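# Flip the serving platter face down onto the drying mat

## Task

Flip the serving platter, which starts face up, and lay it face down on the drying mat, then release it. It must not touch any fixed part of the rig: rails, edges, posts, braces, brackets, arm bases or mounts. Once the platter begins to tip, the attempt fails if it is moved quickly, or if it rotates or drops quickly after passing the on-edge point. It also fails if any loose object is still gripped at the end, if a closed gripper has both fingers pushing hard down on the platter, if the platter stays in place only because the robot holds it, or if anything the robot touches at the end sinks more than about a fingernail's width when released. Nothing may be knocked or placed off the table.

## Robot and tools

Robot: two arms, left_arm and right_arm, each a six-joint arm ending in a two-finger parallel gripper with a wrist camera. The left_arm base is near (-0.049, +0.327, +0.140) m and the right_arm base near (+0.031, -0.279, +0.140) m; both bases are slightly tilted. The names are labels, not image sides. Mounting plates and the metal frame behind the arms are fixed obstacles.

Scene frame (used for every number): origin on the table top midway between the arms, +x out over the table, +z up, left_arm on the +y side. Positions are in metres. Orientations are quaternions written w first (qw, qx, qy, qz). In the gripper's own frame the fingers point along +z and close along y. end_effector_position is the point between the finger pads, roughly 1 cm short of the fingertips.

A row is 16 plain numbers: left_arm x, y, z, qw, qx, qy, qz, opening, then right_arm in the same order. Both arms always appear, even if only one moves. x, y, z and the quaternion are an absolute target pose for that gripper in the scene frame, not an offset. Opening runs from -1 (closed) to +1 (fully open, 0.094 m). To hold something, command an opening about 0.03 below the current grip_measured; a smaller gap grips more lightly.

execute_actions(actions): a list of up to 15 actions; each action is a table of up to 15 rows, one row per control step of 1/30 s. A table with fewer rows repeats its last row until 15 steps pass. An empty list just returns the current state and images. Any target more than 0.6 m from the gripper's current position along any of its own axes gets the action rejected for both arms; a malformed action, or a first action failing that check against the last reported state, rejects the whole call. Each step, the commanded pose is clipped to within 70 mm and 16 degrees of the measured pose, so far targets need several actions; after an action the arm continues at most to its last clipped pose. To hold an orientation, resend the same quaternion in every row rather than copying a drifted reading.

move(target, speed, blocking): target is one 16-number row as above, an absolute pose per arm. Both grippers travel in straight lines that finish together, in 0.5 to 10 s; paths longer than 10 s stop short. speed is the path's top speed in m/s, 0.002 to 0.5 (default 0.25); rotation is capped at twice that in rad/s. Openings are applied at the start. Paths ignore obstacles and the other arm, and real motion can lag, wander or overshoot the speed, especially with a nearly straight arm. Faster moves and targets set deeper past a contact push harder. blocking=false returns after 0.5 s while the arm keeps going; until a result shows the move ended, call wait or stop before sending new rows or moves.

wait(seconds): 0 to 10; lets time pass with the last commands held, returning early if a running move ends. stop(): brakes a running move (needs braking distance; fingers keep moving). zoom_image(camera, region): region [x0, y0, x1, y1] in pixels of that camera's last image, at most 504 by 504; cameras are cam_head_left, cam_head_right, cam_high, cam_low, cam_left_wrist, cam_right_wrist, all 504x504. read_manual(section) returns only licence text. finished_scene(scene) ends the current scene (give its number) and is final; the platter must already be resting correctly.

Results: a state line per arm with gripper position and quaternion, grip_measured (finger opening on the command scale, possibly off by about 1 mm), joint positions (last value is the opening in metres), Hand target lines (what the controller is currently driving toward), and, after actions, step readings where HELD marks steps an arm was held back. A move adds a 'move:' line: done, off_target, moving, held or fault, plus limits such as paced (target clipped) or held (steps blocked, after which the arm may surge). 'pose unreachable' means the clearance check altered or blocked that arm's command. FAULT or OVER-TEMPERATURE FAULT lines mean an arm stopped; MOTOR HOT warns from 75 °C, and holding loads heats motors. Arms often settle a centimetre or more below the commanded pose, and printed positions get less accurate at long reach. Joint ranges (rad): waist -2.618 to 3.054, shoulder 0 to 3.142, elbow 0 to 3.142, wrist pitch and wrist yaw -1.571 to 1.571, wrist roll -2.094 to 2.094.

To keep an arm still, resend its last reported pose and desired opening in every call. Things to avoid: letting the arms collide or press on each other, hard impacts, slams, drops and slips, fast tipping of the platter, shoving objects off the table, touching fixed rig parts, ending while gripping anything or pressing down hard with closed fingers. Occasional brief pushes on loose objects may occur. The sim runs while you compose replies, holding your last commands.

Each tool is called after ">>>" by a JSON object that holds its "fn" and its "kwargs".

## Session

>>> {"fn": "execute_actions", "kwargs": {"actions": []}}

Scene clock: 0.00 s.
left_arm: end_effector_position=(+0.4367, -0.1192, +0.3100) grip_measured=+1.000 end_effector_quat_wxyz=(+0.603, +0.298, +0.585, -0.453) | right_arm: end_effector_position=(+0.4223, -0.3355, +0.2408) grip_measured=+1.000 end_effector_quat_wxyz=(-0.173, +0.621, +0.569, +0.510)
Joint positions: left_arm=[-0.676  2.312  1.526  0.898  0.44   0.049  0.094] | right_arm=[-0.738  1.712  1.303 -1.082 -1.167  0.949  0.094]
Joint velocities: left_arm=[ 0.012 -0.012 -0.007 -0.022 -0.051  0.022  0.   ] | right_arm=[ 0.007  0.002 -0.007 -0.007 -0.095  0.007  0.   ]
Motor temperatures (°C, as the motors report them): left_arm=[23 22 22 22 22 20] | right_arm=[20 20 23 19 20 22]
Hand target (left_arm): +0.434, -0.122, +0.312; +0.600, +0.301, +0.585, -0.455
Hand target (right_arm): +0.424, -0.336, +0.247; -0.168, +0.617, +0.569, +0.516

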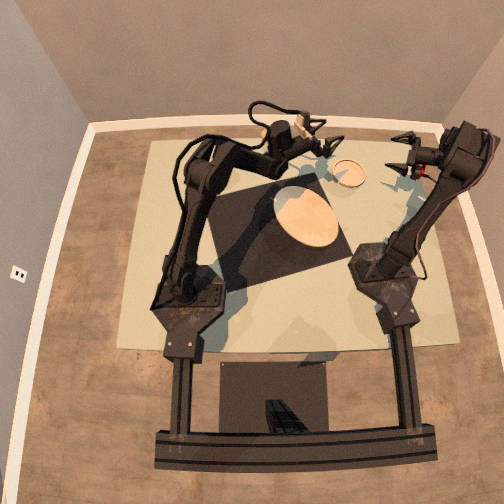

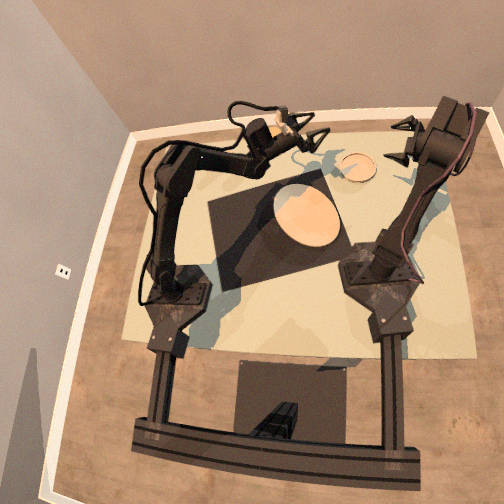

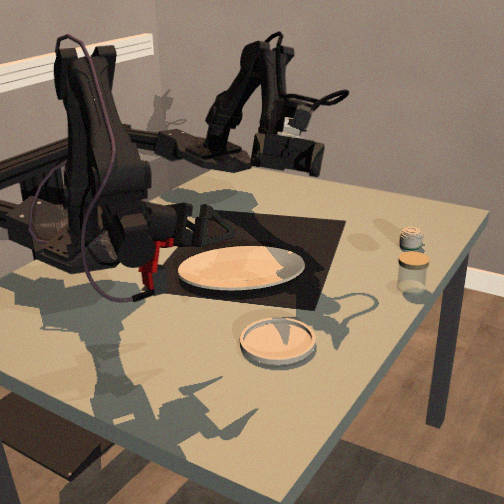

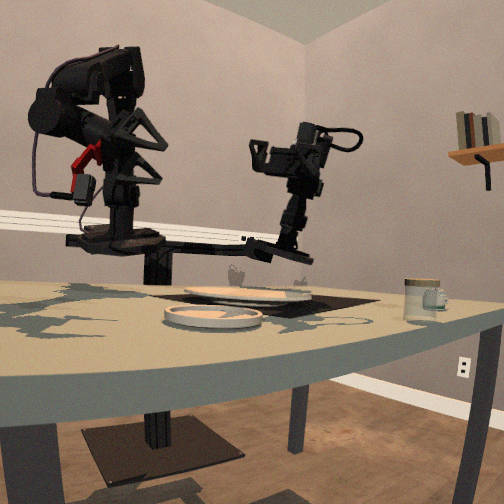

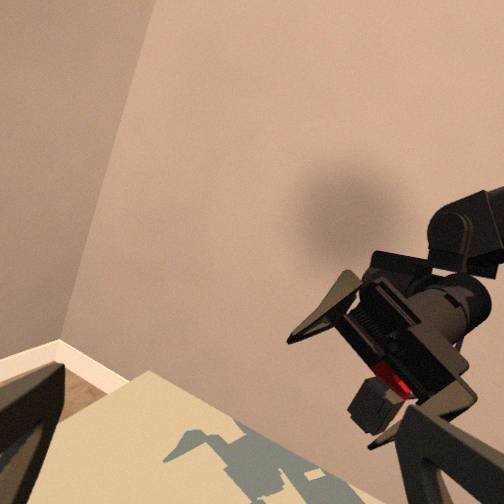

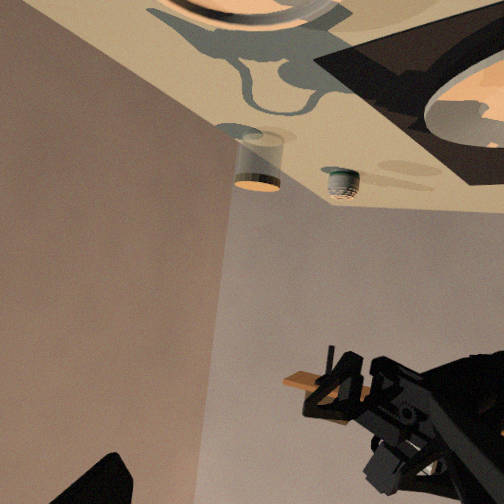

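>>> {"fn": "zoom_image", "kwargs": {"camera": "cam_low", "region": [140, 260, 400, 340]}}

>>> {"fn": "zoom_image", "kwargs": {"camera": "cam_head_left", "region": [190, 140, 390, 300]}}

>>> {"fn": "zoom_image", "kwargs": {"camera": "cam_high", "region": [140, 200, 360, 330]}}

Region (140, 260, 400, 340) of cam_low's 504x504 image, scaled by 1.938, with more detail than that image has; it fills the top 155 rows of this view, and the rest is white.

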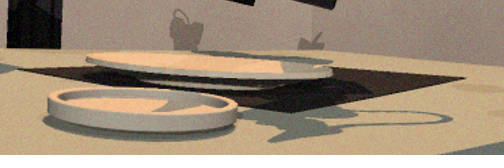

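Region (190, 140, 390, 300) of cam_head_left's 504x504 image, scaled by 2.520, with more detail than that image has; it fills the top 403 rows of this view, and the rest is white.

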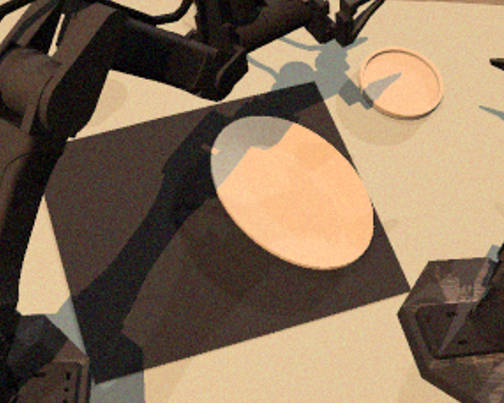

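Region (140, 200, 360, 330) of cam_high's 504x504 image, scaled by 2.291, with more detail than that image has; it fills the top 298 rows of this view, and the rest is white.

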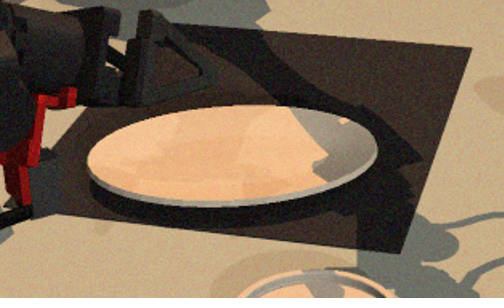

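>>> {"fn": "move", "kwargs": {"target": [0.18,0.04,0.13,0.434,0.834,0.303,0.158,-0.3,0.40,-0.43,0.26,-0.168,0.617,0.569,0.516,1], "speed": 0.3}}

Scene clock: 75.87 s.
left_arm: end_effector_position=(+0.1873, +0.0393, +0.1440) grip_measured=-0.297 end_effector_quat_wxyz=(+0.446, +0.823, +0.312, +0.161) | right_arm: end_effector_position=(+0.3976, -0.4247, +0.2509) grip_measured=+1.000 end_effector_quat_wxyz=(-0.139, +0.647, +0.555, +0.503)
Joint positions: left_arm=[-1.002  1.778  0.324  0.906 -0.288  1.695  0.033] | right_arm=[-0.999  1.881  1.567 -1.543 -1.136  0.524  0.094]
Joint velocities: left_arm=[-0.012 -0.007 -0.017  0.066 -0.007  0.022  0.002] | right_arm=[-0.017  0.002  0.002  0.037 -0.037  0.022  0.   ]
Motor temperatures (°C, as the motors report them): left_arm=[24 31 24 28 22 20] | right_arm=[21 25 25 19 21 22]
Hand target (left_arm): +0.179, +0.044, +0.135; +0.433, +0.833, +0.306, +0.158
Hand target (right_arm): +0.399, -0.429, +0.259; -0.125, +0.645, +0.561, +0.504
Off the commanded pose (left_arm): 0.016 m, 2 deg.
Off the commanded pose (right_arm): 0.011 m, 5 deg.
joint sent to its limit (right arm) — the command would take joint 4 (wrist pitch) past its lower limit, so that joint was sent only as far as its limit.
move: off_target (left_arm, right_arm)
camera_calibration (this result's frames):
cam_left_wrist: T_world_to_cam=[[-0.519552, 0.300602, -0.799815, 0.20001], [0.436736, 0.89798, 0.0537964, -0.0796321], [0.734389, -0.321358, -0.597831, 0.0652097], [0, 0, 0, 1]] pos_world=[0.0908044, 0.0323403, 0.203239]
cam_right_wrist: T_world_to_cam=[[-0.840032, 0.514847, -0.17111, 0.601478], [-0.0971667, 0.167521, 0.981068, -0.0771105], [0.533765, 0.840755, -0.0906969, 0.277168], [0, 0, 0, 1]] pos_world=[0.349825, -0.529782, 0.203708]

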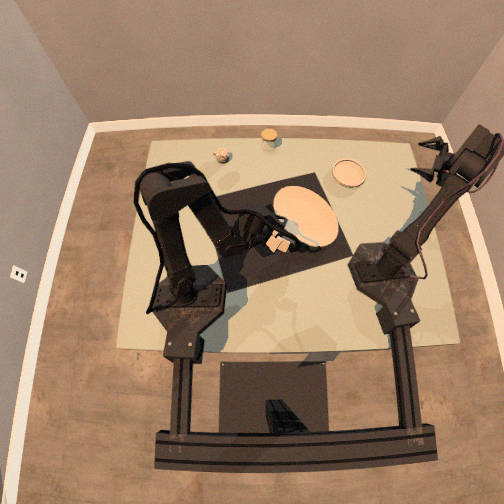

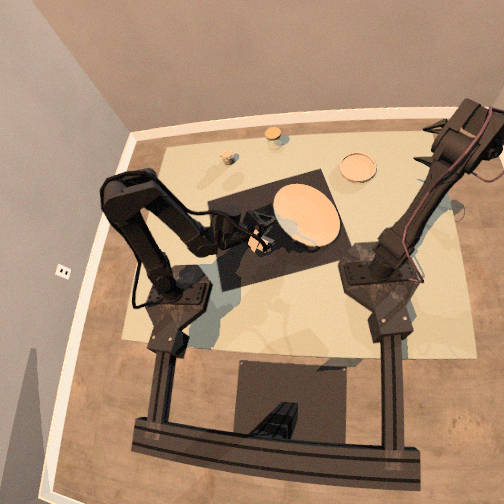

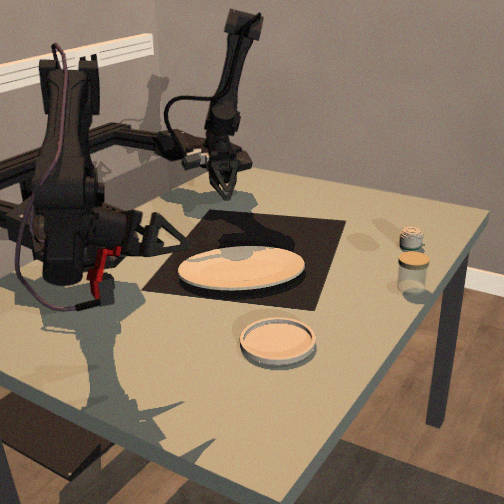

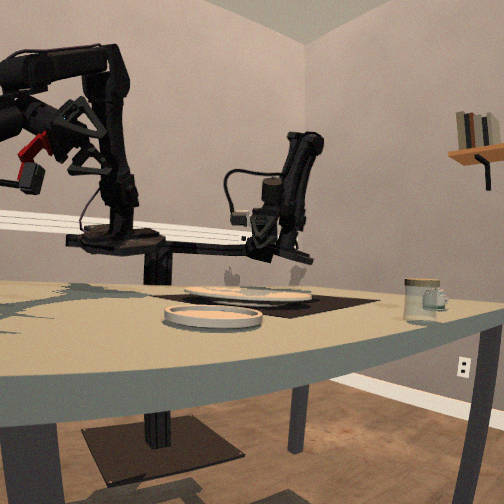

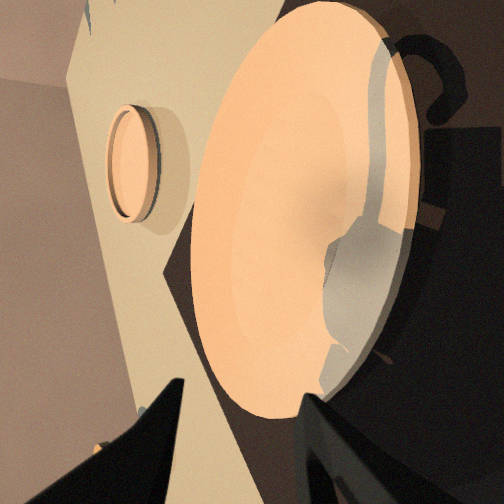

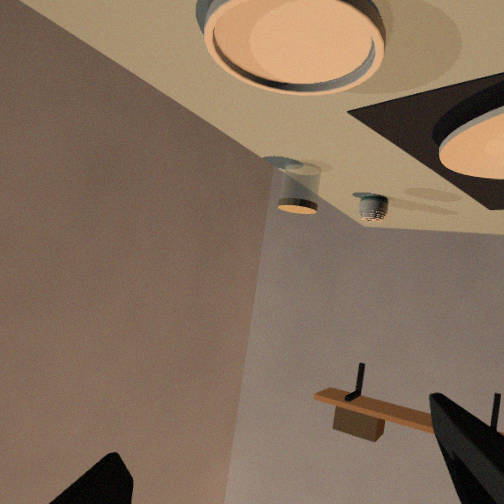

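>>> {"fn": "move", "kwargs": {"target": [0.203,0.013,0.035,0.434,0.834,0.303,0.158,-0.4,0.3976,-0.4247,0.2509,-0.139,0.647,0.555,0.503,1], "speed": 0.15}}

>>> {"fn": "zoom_image", "kwargs": {"camera": "cam_low", "region": [170, 230, 330, 320]}}

>>> {"fn": "zoom_image", "kwargs": {"camera": "cam_head_right", "region": [220, 170, 350, 280]}}

Scene clock: 91.00 s.
left_arm: end_effector_position=(+0.1991, +0.0199, +0.0367) grip_measured=-0.397 end_effector_quat_wxyz=(+0.428, +0.835, +0.306, +0.160) | right_arm: end_effector_position=(+0.3975, -0.4247, +0.2507) grip_measured=+1.000 end_effector_quat_wxyz=(-0.139, +0.648, +0.555, +0.503)
Joint positions: left_arm=[-0.889  2.408  0.497  1.339 -0.198  1.77   0.028] | right_arm=[-0.999  1.881  1.567 -1.543 -1.135  0.524  0.094]
Joint velocities: left_arm=[-0.017 -0.012 -0.007 -0.007  0.022 -0.007 -0.001] | right_arm=[ 0.022 -0.007  0.012 -0.007  0.066  0.081  0.   ]
Motor temperatures (°C, as the motors report them): left_arm=[24 28 23 28 22 20] | right_arm=[21 26 25 19 21 22]
Hand target (left_arm): +0.202, +0.014, +0.036; +0.434, +0.833, +0.304, +0.157
Hand target (right_arm): +0.398, -0.425, +0.251; -0.139, +0.647, +0.555, +0.503
Off the commanded pose (left_arm): 0.008 m, 1 deg.
Off the commanded pose (right_arm): 0.000 m, 0 deg.
move: done
camera_calibration (this result's frames):
cam_left_wrist: T_world_to_cam=[[-0.524387, 0.340214, -0.780559, 0.125653], [0.449497, 0.889173, 0.0855783, -0.065122], [0.723167, -0.305983, -0.619196, -0.0111656], [0, 0, 0, 1]] pos_world=[0.103237, 0.0117394, 0.0967388]
cam_right_wrist: T_world_to_cam=[[-0.840463, 0.514254, -0.170777, 0.60117], [-0.0965073, 0.168066, 0.98104, -0.0770014], [0.533206, 0.841009, -0.0916243, 0.27779], [0, 0, 0, 1]] pos_world=[0.349711, -0.529837, 0.20366]

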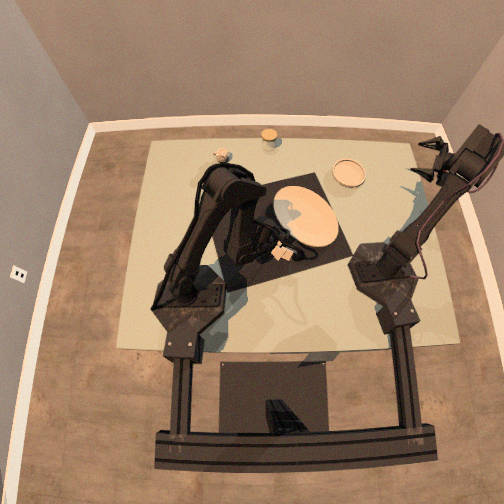

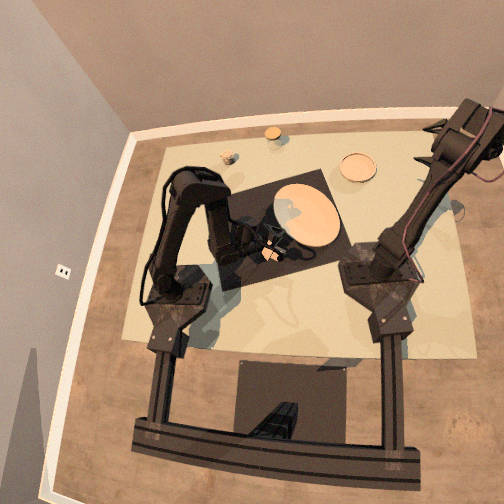

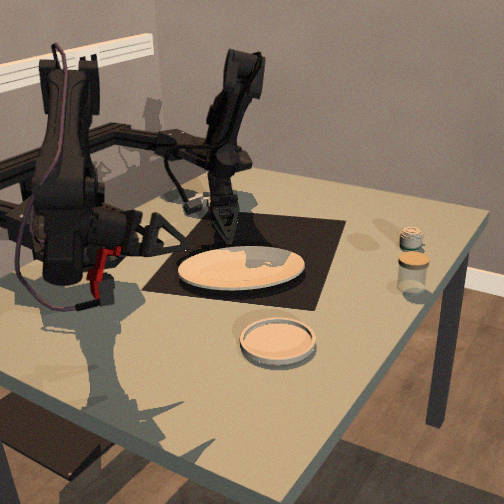

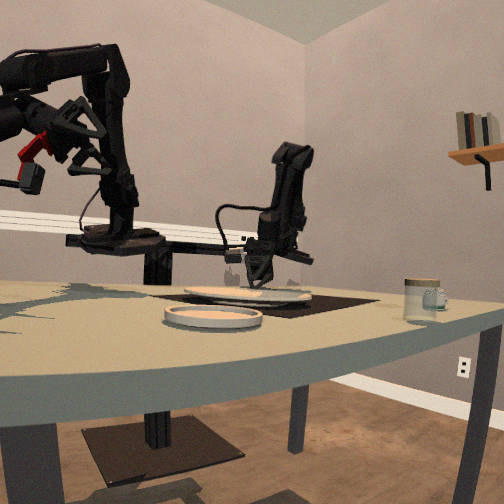

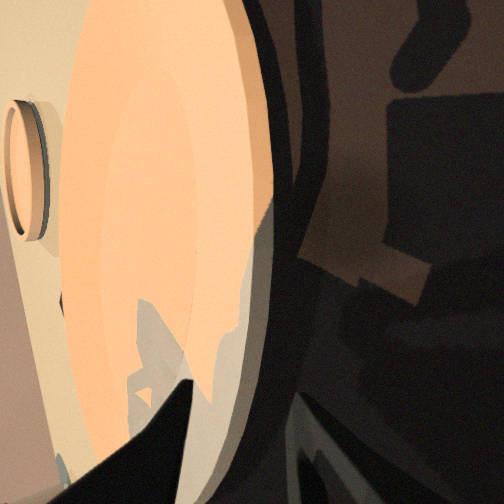

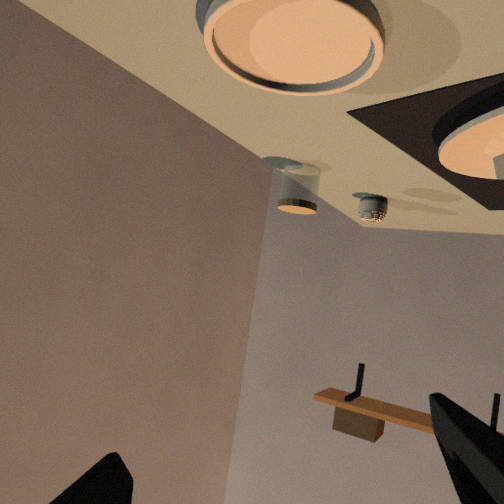

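Region (170, 230, 330, 320) of cam_low's 504x504 image, scaled by 3.150, with more detail than that image has; it fills the top 284 rows of this view, and the rest is white.

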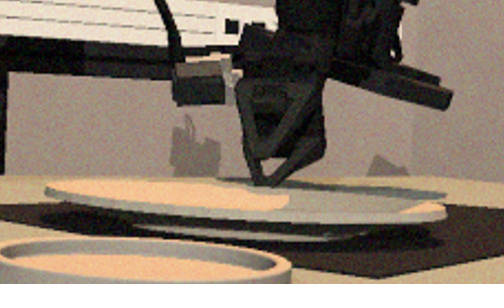

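Region (220, 170, 350, 280) of cam_head_right's 504x504 image, scaled by 3.877, with more detail than that image has; it fills the top 426 rows of this view, and the rest is white.

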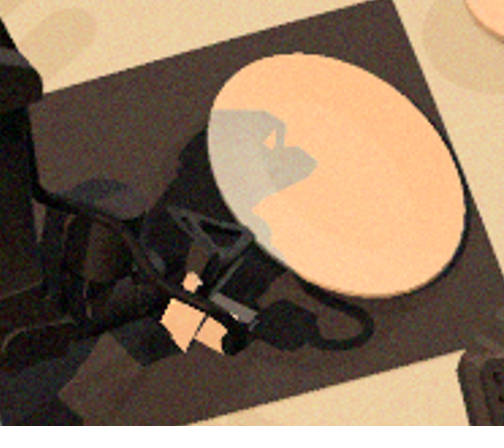

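>>> {"fn": "move", "kwargs": {"target": [0.216,-0.002,0.028,0.434,0.834,0.303,0.158,-0.4,0.3976,-0.4247,0.2509,-0.139,0.647,0.555,0.503,1], "speed": 0.05}}

Scene clock: 97.70 s.
left_arm: end_effector_position=(+0.2195, -0.0007, +0.0395) grip_measured=-0.397 end_effector_quat_wxyz=(+0.446, +0.824, +0.307, +0.169) | right_arm: end_effector_position=(+0.3974, -0.4246, +0.2507) grip_measured=+1.000 end_effector_quat_wxyz=(-0.139, +0.648, +0.555, +0.503)
Joint positions: left_arm=[-0.88   2.43   0.594  1.311 -0.19   1.777  0.028] | right_arm=[-0.999  1.881  1.567 -1.543 -1.134  0.524  0.094]
Joint velocities: left_arm=[ 0.012 -0.007 -0.007 -0.007 -0.066 -0.007  0.   ] | right_arm=[ 0.002  0.012 -0.002 -0.022 -0.022  0.037  0.   ]
Motor temperatures (°C, as the motors report them): left_arm=[24 28 23 29 22 20] | right_arm=[21 26 25 19 21 22]
Hand target (left_arm): +0.216, -0.002, +0.028; +0.434, +0.833, +0.303, +0.158
Hand target (right_arm): +0.398, -0.425, +0.251; -0.139, +0.647, +0.555, +0.503
Off the commanded pose (left_arm): 0.012 m, 2 deg.
Off the commanded pose (right_arm): 0.000 m, 0 deg.
move: off_target (left_arm)
camera_calibration (this result's frames):
cam_left_wrist: T_world_to_cam=[[-0.504761, 0.307432, -0.806661, 0.14228], [0.437319, 0.896723, 0.0681077, -0.0527835], [0.74429, -0.31839, -0.587077, -0.0363726], [0, 0, 0, 1]] pos_world=[0.121972, -0.00798992, 0.097013]
cam_right_wrist: T_world_to_cam=[[-0.840607, 0.514056, -0.170666, 0.601068], [-0.0962876, 0.168248, 0.981031, -0.0769649], [0.533019, 0.841094, -0.0919334, 0.277997], [0, 0, 0, 1]] pos_world=[0.349673, -0.529855, 0.203644]

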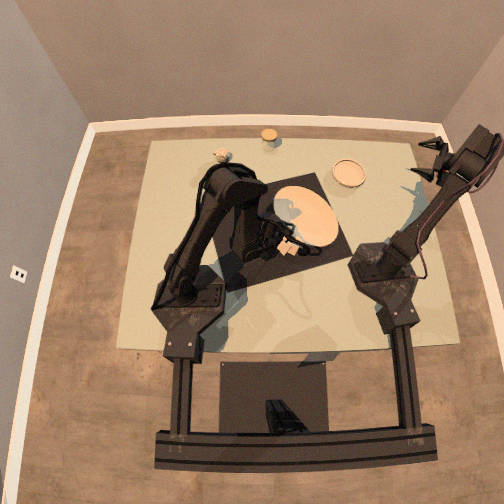

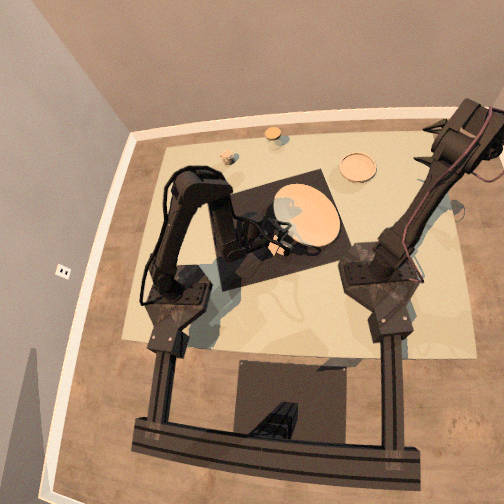

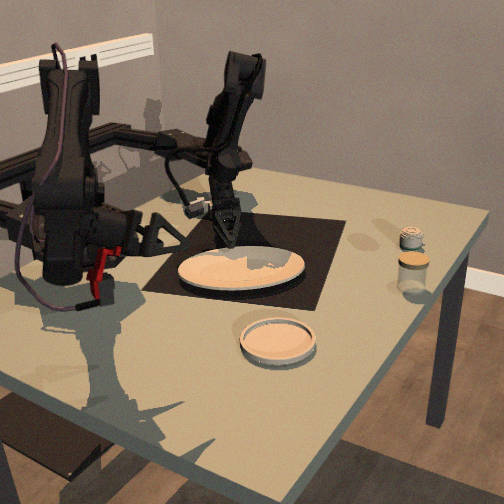

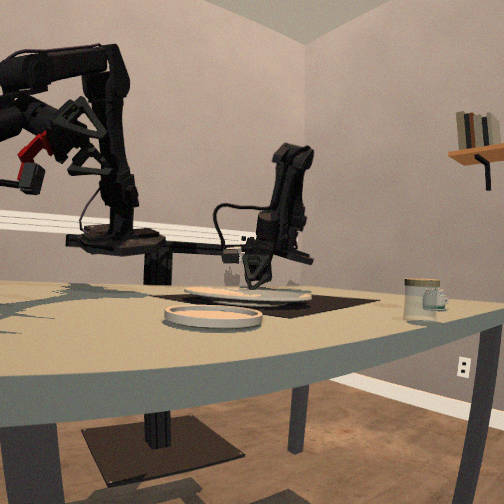

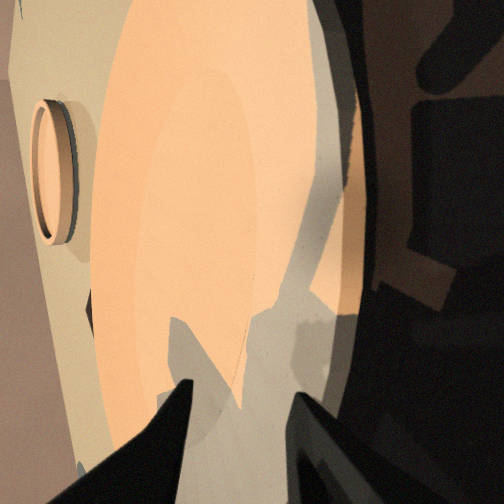

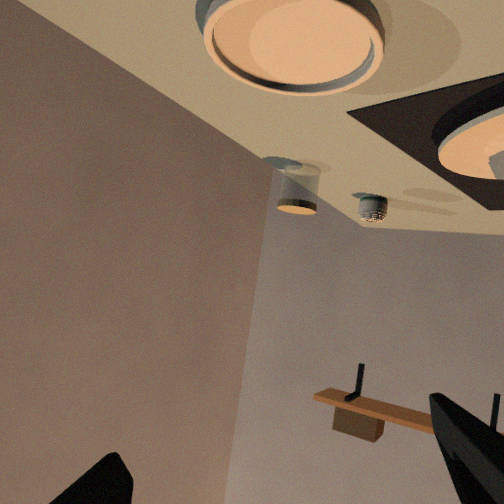

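>>> {"fn": "move", "kwargs": {"target": [0.192,0.024,0.036,0.434,0.834,0.303,0.158,-0.35,0.3976,-0.4247,0.2509,-0.139,0.647,0.555,0.503,1], "speed": 0.08}}

>>> {"fn": "move", "kwargs": {"target": [0.195,0.021,0.018,0.434,0.834,0.303,0.158,-0.35,0.3976,-0.4247,0.2509,-0.139,0.647,0.555,0.503,1], "speed": 0.04}}

Scene clock: 107.47 s.
left_arm: end_effector_position=(+0.2001, +0.0230, +0.0374) grip_measured=-0.353 end_effector_quat_wxyz=(+0.436, +0.830, +0.306, +0.165) | right_arm: end_effector_position=(+0.3974, -0.4246, +0.2506) grip_measured=+1.000 end_effector_quat_wxyz=(-0.139, +0.648, +0.556, +0.503)
Joint positions: left_arm=[-0.88   2.43   0.485  1.396 -0.19   1.778  0.03 ] | right_arm=[-0.999  1.881  1.567 -1.543 -1.134  0.524  0.094]
Joint velocities: left_arm=[-0.002  0.012 -0.002  0.022  0.022 -0.037 -0.   ] | right_arm=[ 0.012 -0.002  0.007 -0.007 -0.066  0.051  0.   ]
Motor temperatures (°C, as the motors report them): left_arm=[24 27 23 28 22 20] | right_arm=[21 26 25 19 21 22]
Hand target (left_arm): +0.192, +0.024, +0.037; +0.433, +0.834, +0.303, +0.158
Hand target (right_arm): +0.398, -0.425, +0.251; -0.139, +0.647, +0.555, +0.503
Off the commanded pose (left_arm): 0.008 m, 1 deg.
Off the commanded pose (right_arm): 0.000 m, 0 deg.
move: done
camera_calibration (this result's frames):
cam_left_wrist: T_world_to_cam=[[-0.514216, 0.326112, -0.793242, 0.124416], [0.44449, 0.892319, 0.0787051, -0.0671406], [0.733492, -0.312117, -0.603798, -0.013045], [0, 0, 0, 1]] pos_world=[0.103389, 0.0152656, 0.0961002]
cam_right_wrist: T_world_to_cam=[[-0.84075, 0.513858, -0.170555, 0.600965], [-0.096068, 0.16843, 0.981021, -0.0769283], [0.532832, 0.841178, -0.0922424, 0.278204], [0, 0, 0, 1]] pos_world=[0.349635, -0.529873, 0.203628]

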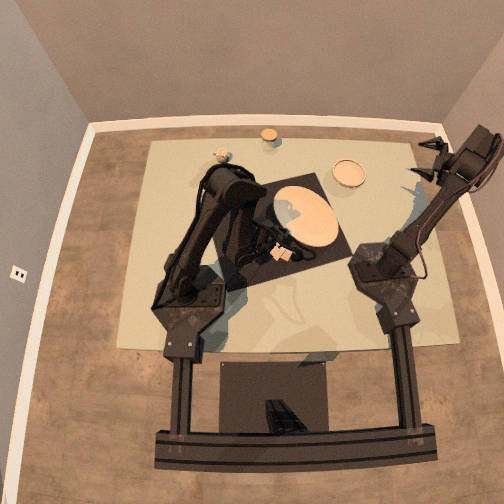

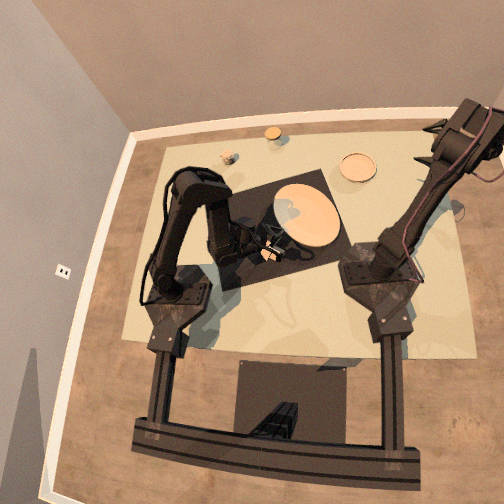

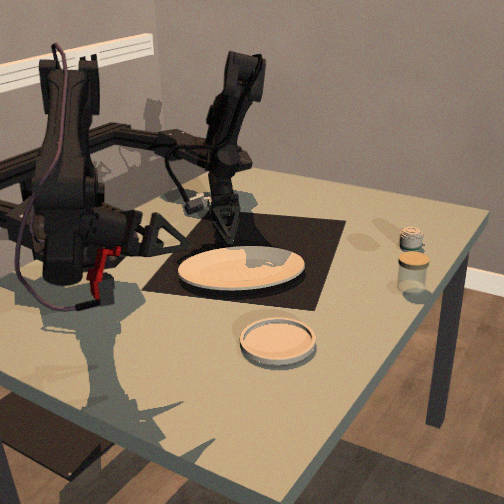

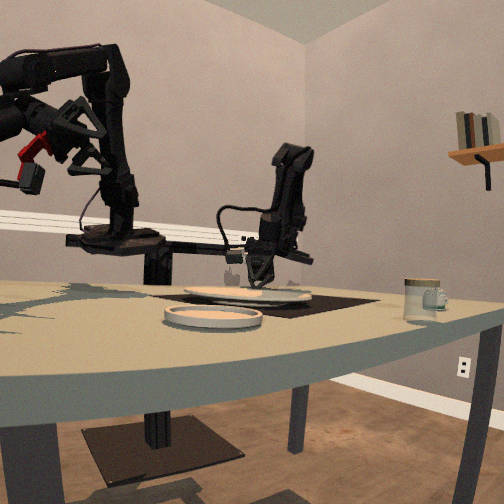

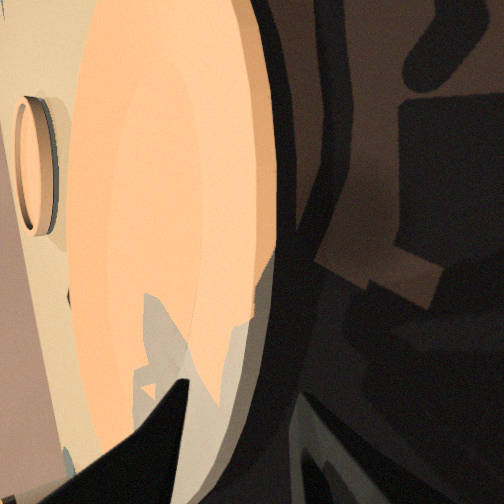

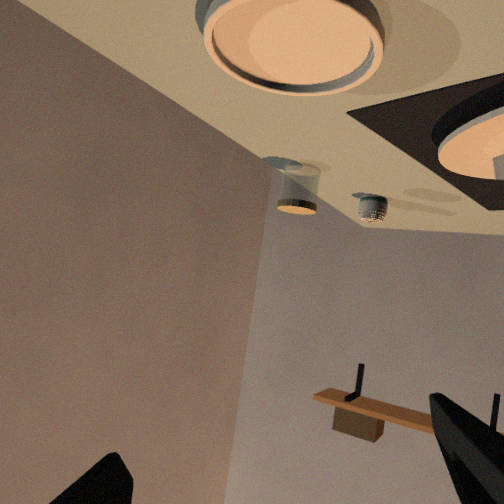

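Scene clock: 108.40 s.
left_arm: end_effector_position=(+0.1930, +0.0243, +0.0218) grip_measured=-0.353 end_effector_quat_wxyz=(+0.431, +0.834, +0.304, +0.161) | right_arm: end_effector_position=(+0.3974, -0.4246, +0.2506) grip_measured=+1.000 end_effector_quat_wxyz=(-0.139, +0.648, +0.556, +0.502)
Joint positions: left_arm=[-0.88   2.507  0.498  1.444 -0.187  1.779  0.03 ] | right_arm=[-0.999  1.881  1.567 -1.543 -1.134  0.524  0.094]
Joint velocities: left_arm=[-0.002  0.012  0.002  0.007  0.051  0.051  0.   ] | right_arm=[-0.002  0.007 -0.002  0.022 -0.007  0.022  0.   ]
Motor temperatures (°C, as the motors report them): left_arm=[24 27 23 28 22 20] | right_arm=[21 26 25 19 21 22]
Hand target (left_arm): +0.195, +0.021, +0.018; +0.434, +0.834, +0.303, +0.158
Hand target (right_arm): +0.398, -0.425, +0.251; -0.139, +0.647, +0.555, +0.503
Off the commanded pose (left_arm): 0.005 m, 0 deg.
Off the commanded pose (right_arm): 0.000 m, 0 deg.
move: done
camera_calibration (this result's frames):
cam_left_wrist: T_world_to_cam=[[-0.5189, 0.338461, -0.784976, 0.108389], [0.45153, 0.888245, 0.0845085, -0.0653169], [0.725854, -0.310589, -0.613735, -0.0151374], [0, 0, 0, 1]] pos_world=[0.0967231, 0.0166304, 0.0813123]
cam_right_wrist: T_world_to_cam=[[-0.840894, 0.51366, -0.170444, 0.600862], [-0.0958483, 0.168612, 0.981011, -0.0768917], [0.532645, 0.841263, -0.0925514, 0.278412], [0, 0, 0, 1]] pos_world=[0.349597, -0.529892, 0.203612]

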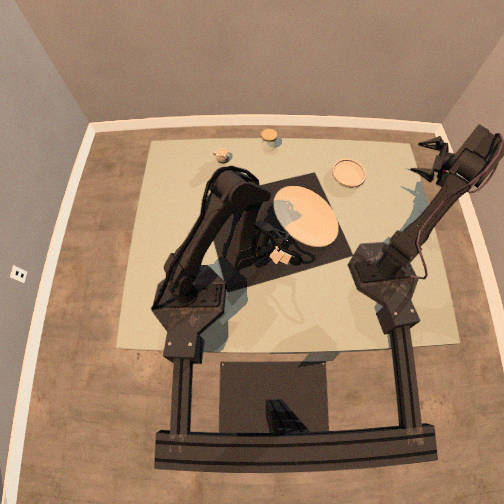

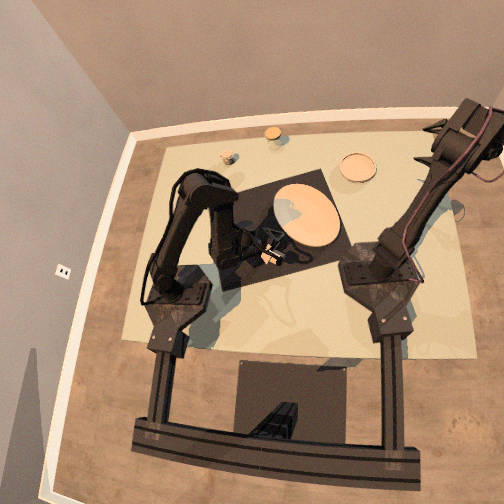

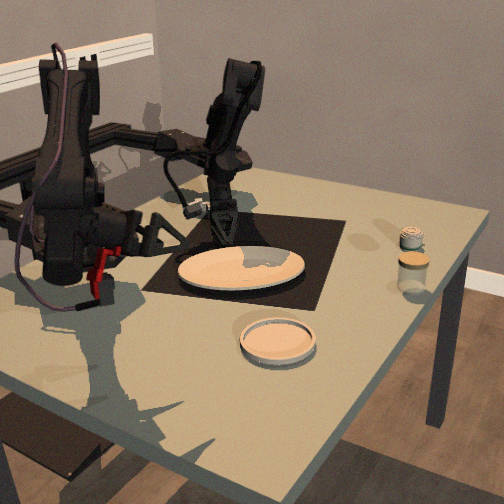

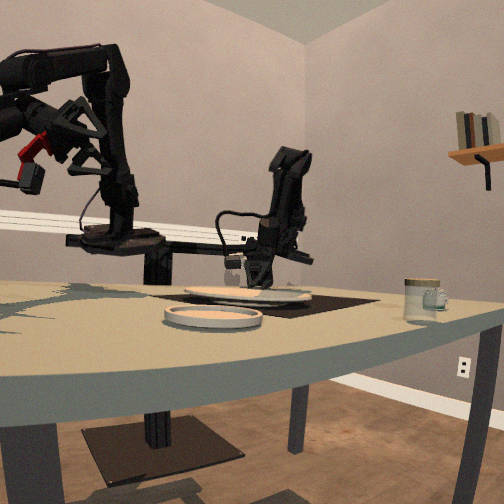

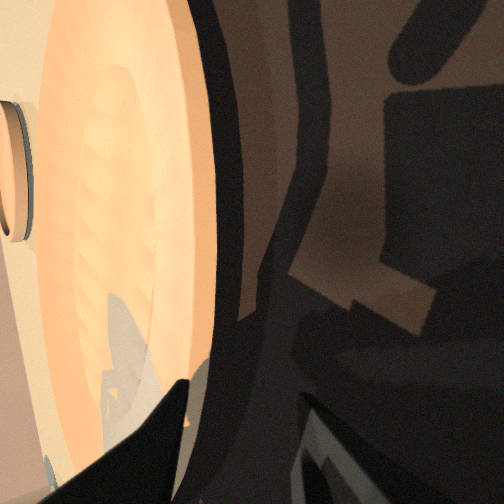

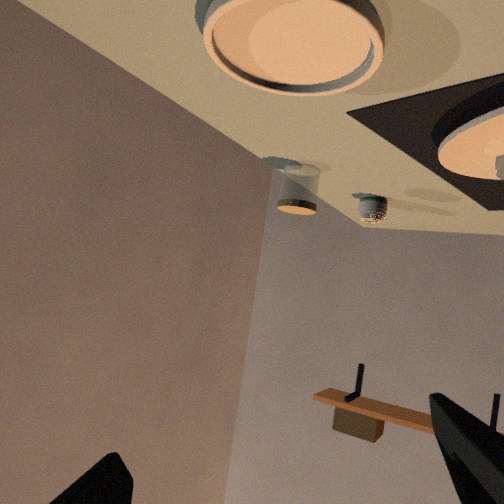

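>>> {"fn": "move", "kwargs": {"target": [0.212,0.001,0.014,0.434,0.834,0.303,0.158,-0.35,0.3976,-0.4247,0.2509,-0.139,0.647,0.555,0.503,1], "speed": 0.04}}

>>> {"fn": "zoom_image", "kwargs": {"camera": "cam_high", "region": [170, 190, 310, 300]}}

Scene clock: 120.77 s.
left_arm: end_effector_position=(+0.2140, +0.0030, +0.0225) grip_measured=-0.353 end_effector_quat_wxyz=(+0.442, +0.827, +0.306, +0.167) | right_arm: end_effector_position=(+0.3973, -0.4246, +0.2505) grip_measured=+1.000 end_effector_quat_wxyz=(-0.139, +0.648, +0.556, +0.502)
Joint positions: left_arm=[-0.87   2.507  0.603  1.369 -0.182  1.782  0.03 ] | right_arm=[-0.999  1.881  1.567 -1.543 -1.133  0.524  0.094]
Joint velocities: left_arm=[-0.007  0.007  0.012  0.022  0.051  0.066 -0.001] | right_arm=[-0.002  0.012 -0.007 -0.066 -0.066  0.051  0.   ]
Motor temperatures (°C, as the motors report them): left_arm=[23 27 23 29 23 20] | right_arm=[21 26 24 19 21 22]
Hand target (left_arm): +0.212, +0.001, +0.014; +0.434, +0.834, +0.303, +0.158
Hand target (right_arm): +0.398, -0.425, +0.251; -0.139, +0.647, +0.555, +0.503
Off the commanded pose (left_arm): 0.009 m, 2 deg.
Off the commanded pose (right_arm): 0.000 m, 0 deg.
move: done
camera_calibration (this result's frames):
cam_left_wrist: T_world_to_cam=[[-0.509196, 0.315783, -0.800625, 0.125408], [0.440329, 0.894871, 0.0729071, -0.0532988], [0.739479, -0.315414, -0.594714, -0.0399354], [0, 0, 0, 1]] pos_world=[0.116858, -0.00450239, 0.0805407]
cam_right_wrist: T_world_to_cam=[[-0.841037, 0.513462, -0.170333, 0.60076], [-0.0956288, 0.168794, 0.981001, -0.076855], [0.532458, 0.841347, -0.0928604, 0.278619], [0, 0, 0, 1]] pos_world=[0.349559, -0.52991, 0.203597]

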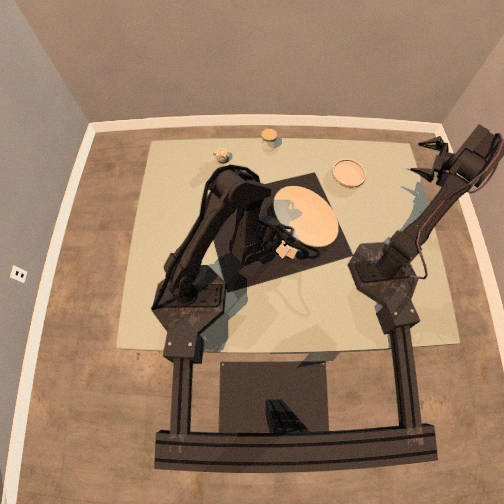

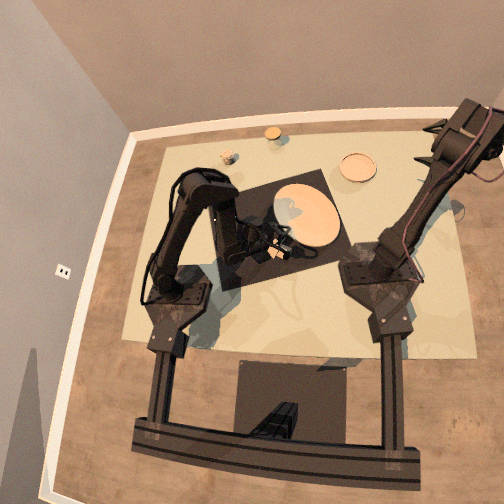

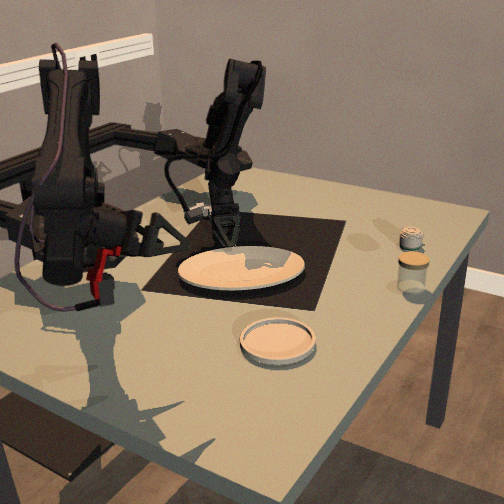

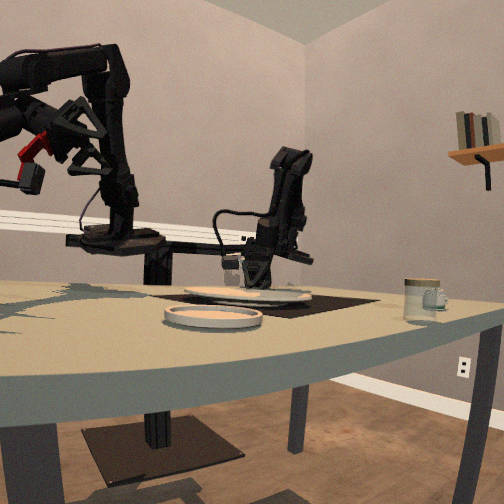

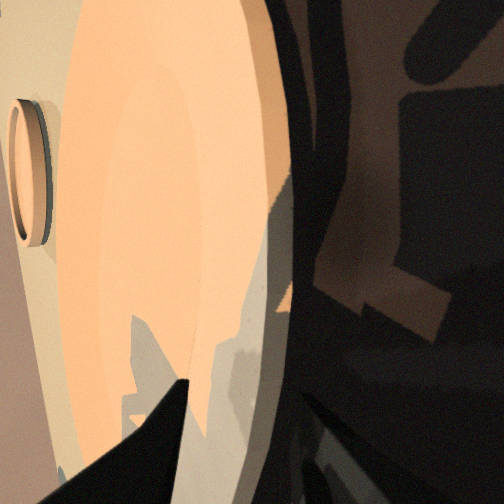

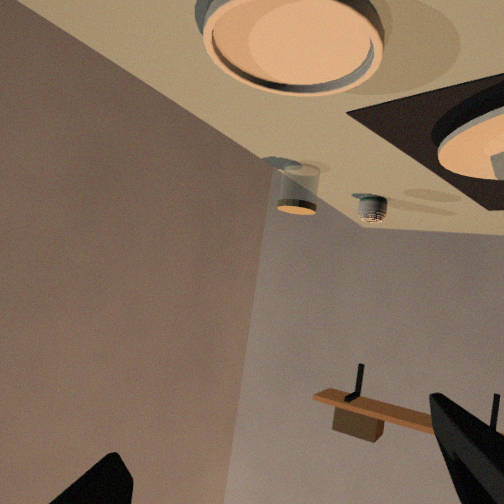

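Region (170, 190, 310, 300) of cam_high's 504x504 image, scaled by 3.600, with more detail than that image has; it fills the top 396 rows of this view, and the rest is white.

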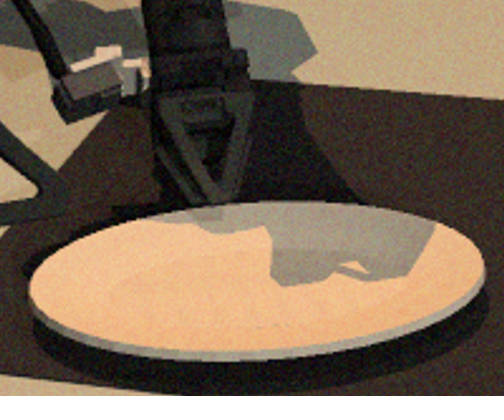

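>>> {"fn": "move", "kwargs": {"target": [0.224,0.009,0.004,0.434,0.834,0.303,0.158,-0.35,0.3976,-0.4247,0.2509,-0.139,0.647,0.555,0.503,1], "speed": 0.03}}

>>> {"fn": "zoom_image", "kwargs": {"camera": "cam_high", "region": [170, 190, 310, 300]}}

Scene clock: 130.80 s.
left_arm: end_effector_position=(+0.2269, +0.0078, +0.0184) grip_measured=-0.353 end_effector_quat_wxyz=(+0.448, +0.824, +0.305, +0.166) | right_arm: end_effector_position=(+0.3973, -0.4246, +0.2505) grip_measured=+1.000 end_effector_quat_wxyz=(-0.139, +0.648, +0.556, +0.502)
Joint positions: left_arm=[-0.815  2.521  0.62   1.383 -0.125  1.811  0.03 ] | right_arm=[-0.999  1.881  1.567 -1.543 -1.133  0.524  0.094]
Joint velocities: left_arm=[ 0.007  0.017 -0.002 -0.007 -0.007 -0.051 -0.001] | right_arm=[ 0.002 -0.032  0.012 -0.007  0.022  0.051  0.   ]
Motor temperatures (°C, as the motors report them): left_arm=[23 27 23 29 23 20] | right_arm=[21 26 24 19 21 22]
Hand target (left_arm): +0.223, +0.009, +0.005; +0.434, +0.833, +0.304, +0.157
Hand target (right_arm): +0.398, -0.425, +0.251; -0.139, +0.647, +0.555, +0.503
Off the commanded pose (left_arm): 0.015 m, 2 deg.
Off the commanded pose (right_arm): 0.000 m, 0 deg.
move: off_target (left_arm)
camera_calibration (this result's frames):
cam_left_wrist: T_world_to_cam=[[-0.503659, 0.306663, -0.807642, 0.126175], [0.443294, 0.894155, 0.0630667, -0.0634983], [0.741497, -0.326259, -0.586291, -0.0509001], [0, 0, 0, 1]] pos_world=[0.12944, 0.00147749, 0.0760666]
cam_right_wrist: T_world_to_cam=[[-0.841037, 0.513462, -0.170333, 0.60076], [-0.0956288, 0.168794, 0.981001, -0.076855], [0.532458, 0.841347, -0.0928604, 0.278619], [0, 0, 0, 1]] pos_world=[0.349559, -0.52991, 0.203597]

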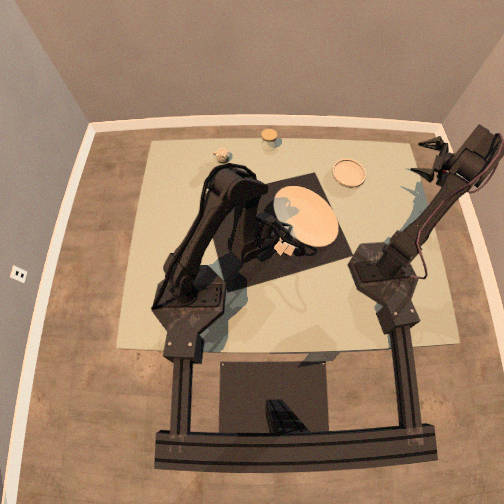

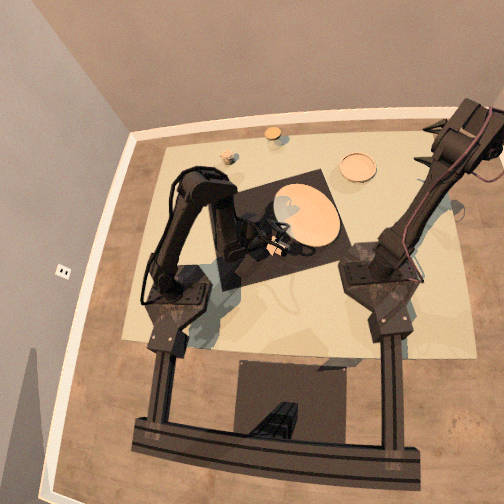

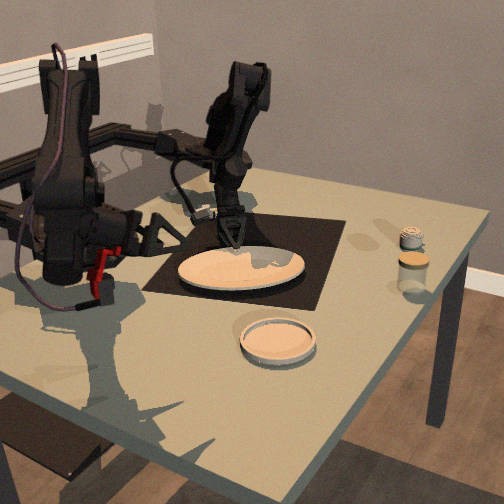

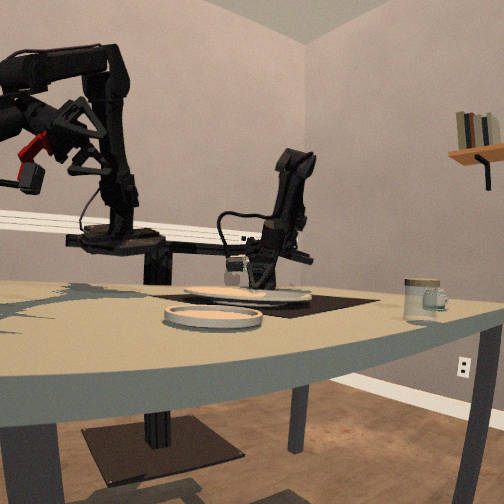

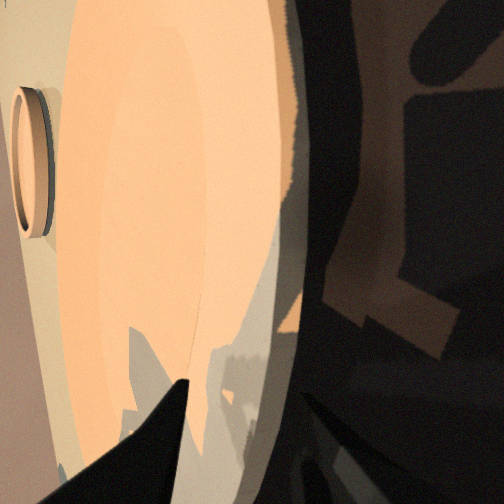

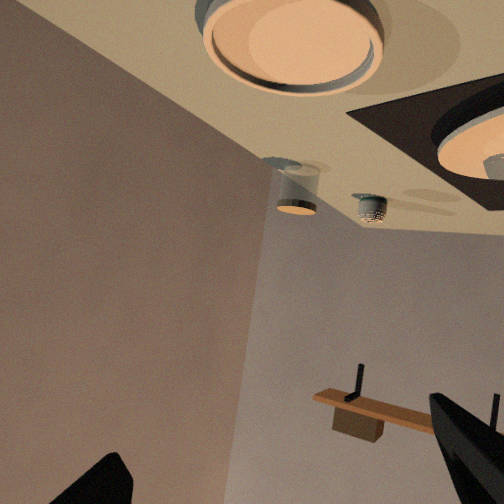

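Region (170, 190, 310, 300) of cam_high's 504x504 image, scaled by 3.600, with more detail than that image has; it fills the top 396 rows of this view, and the rest is white.

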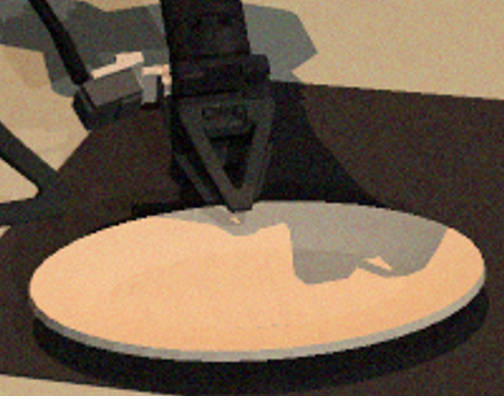

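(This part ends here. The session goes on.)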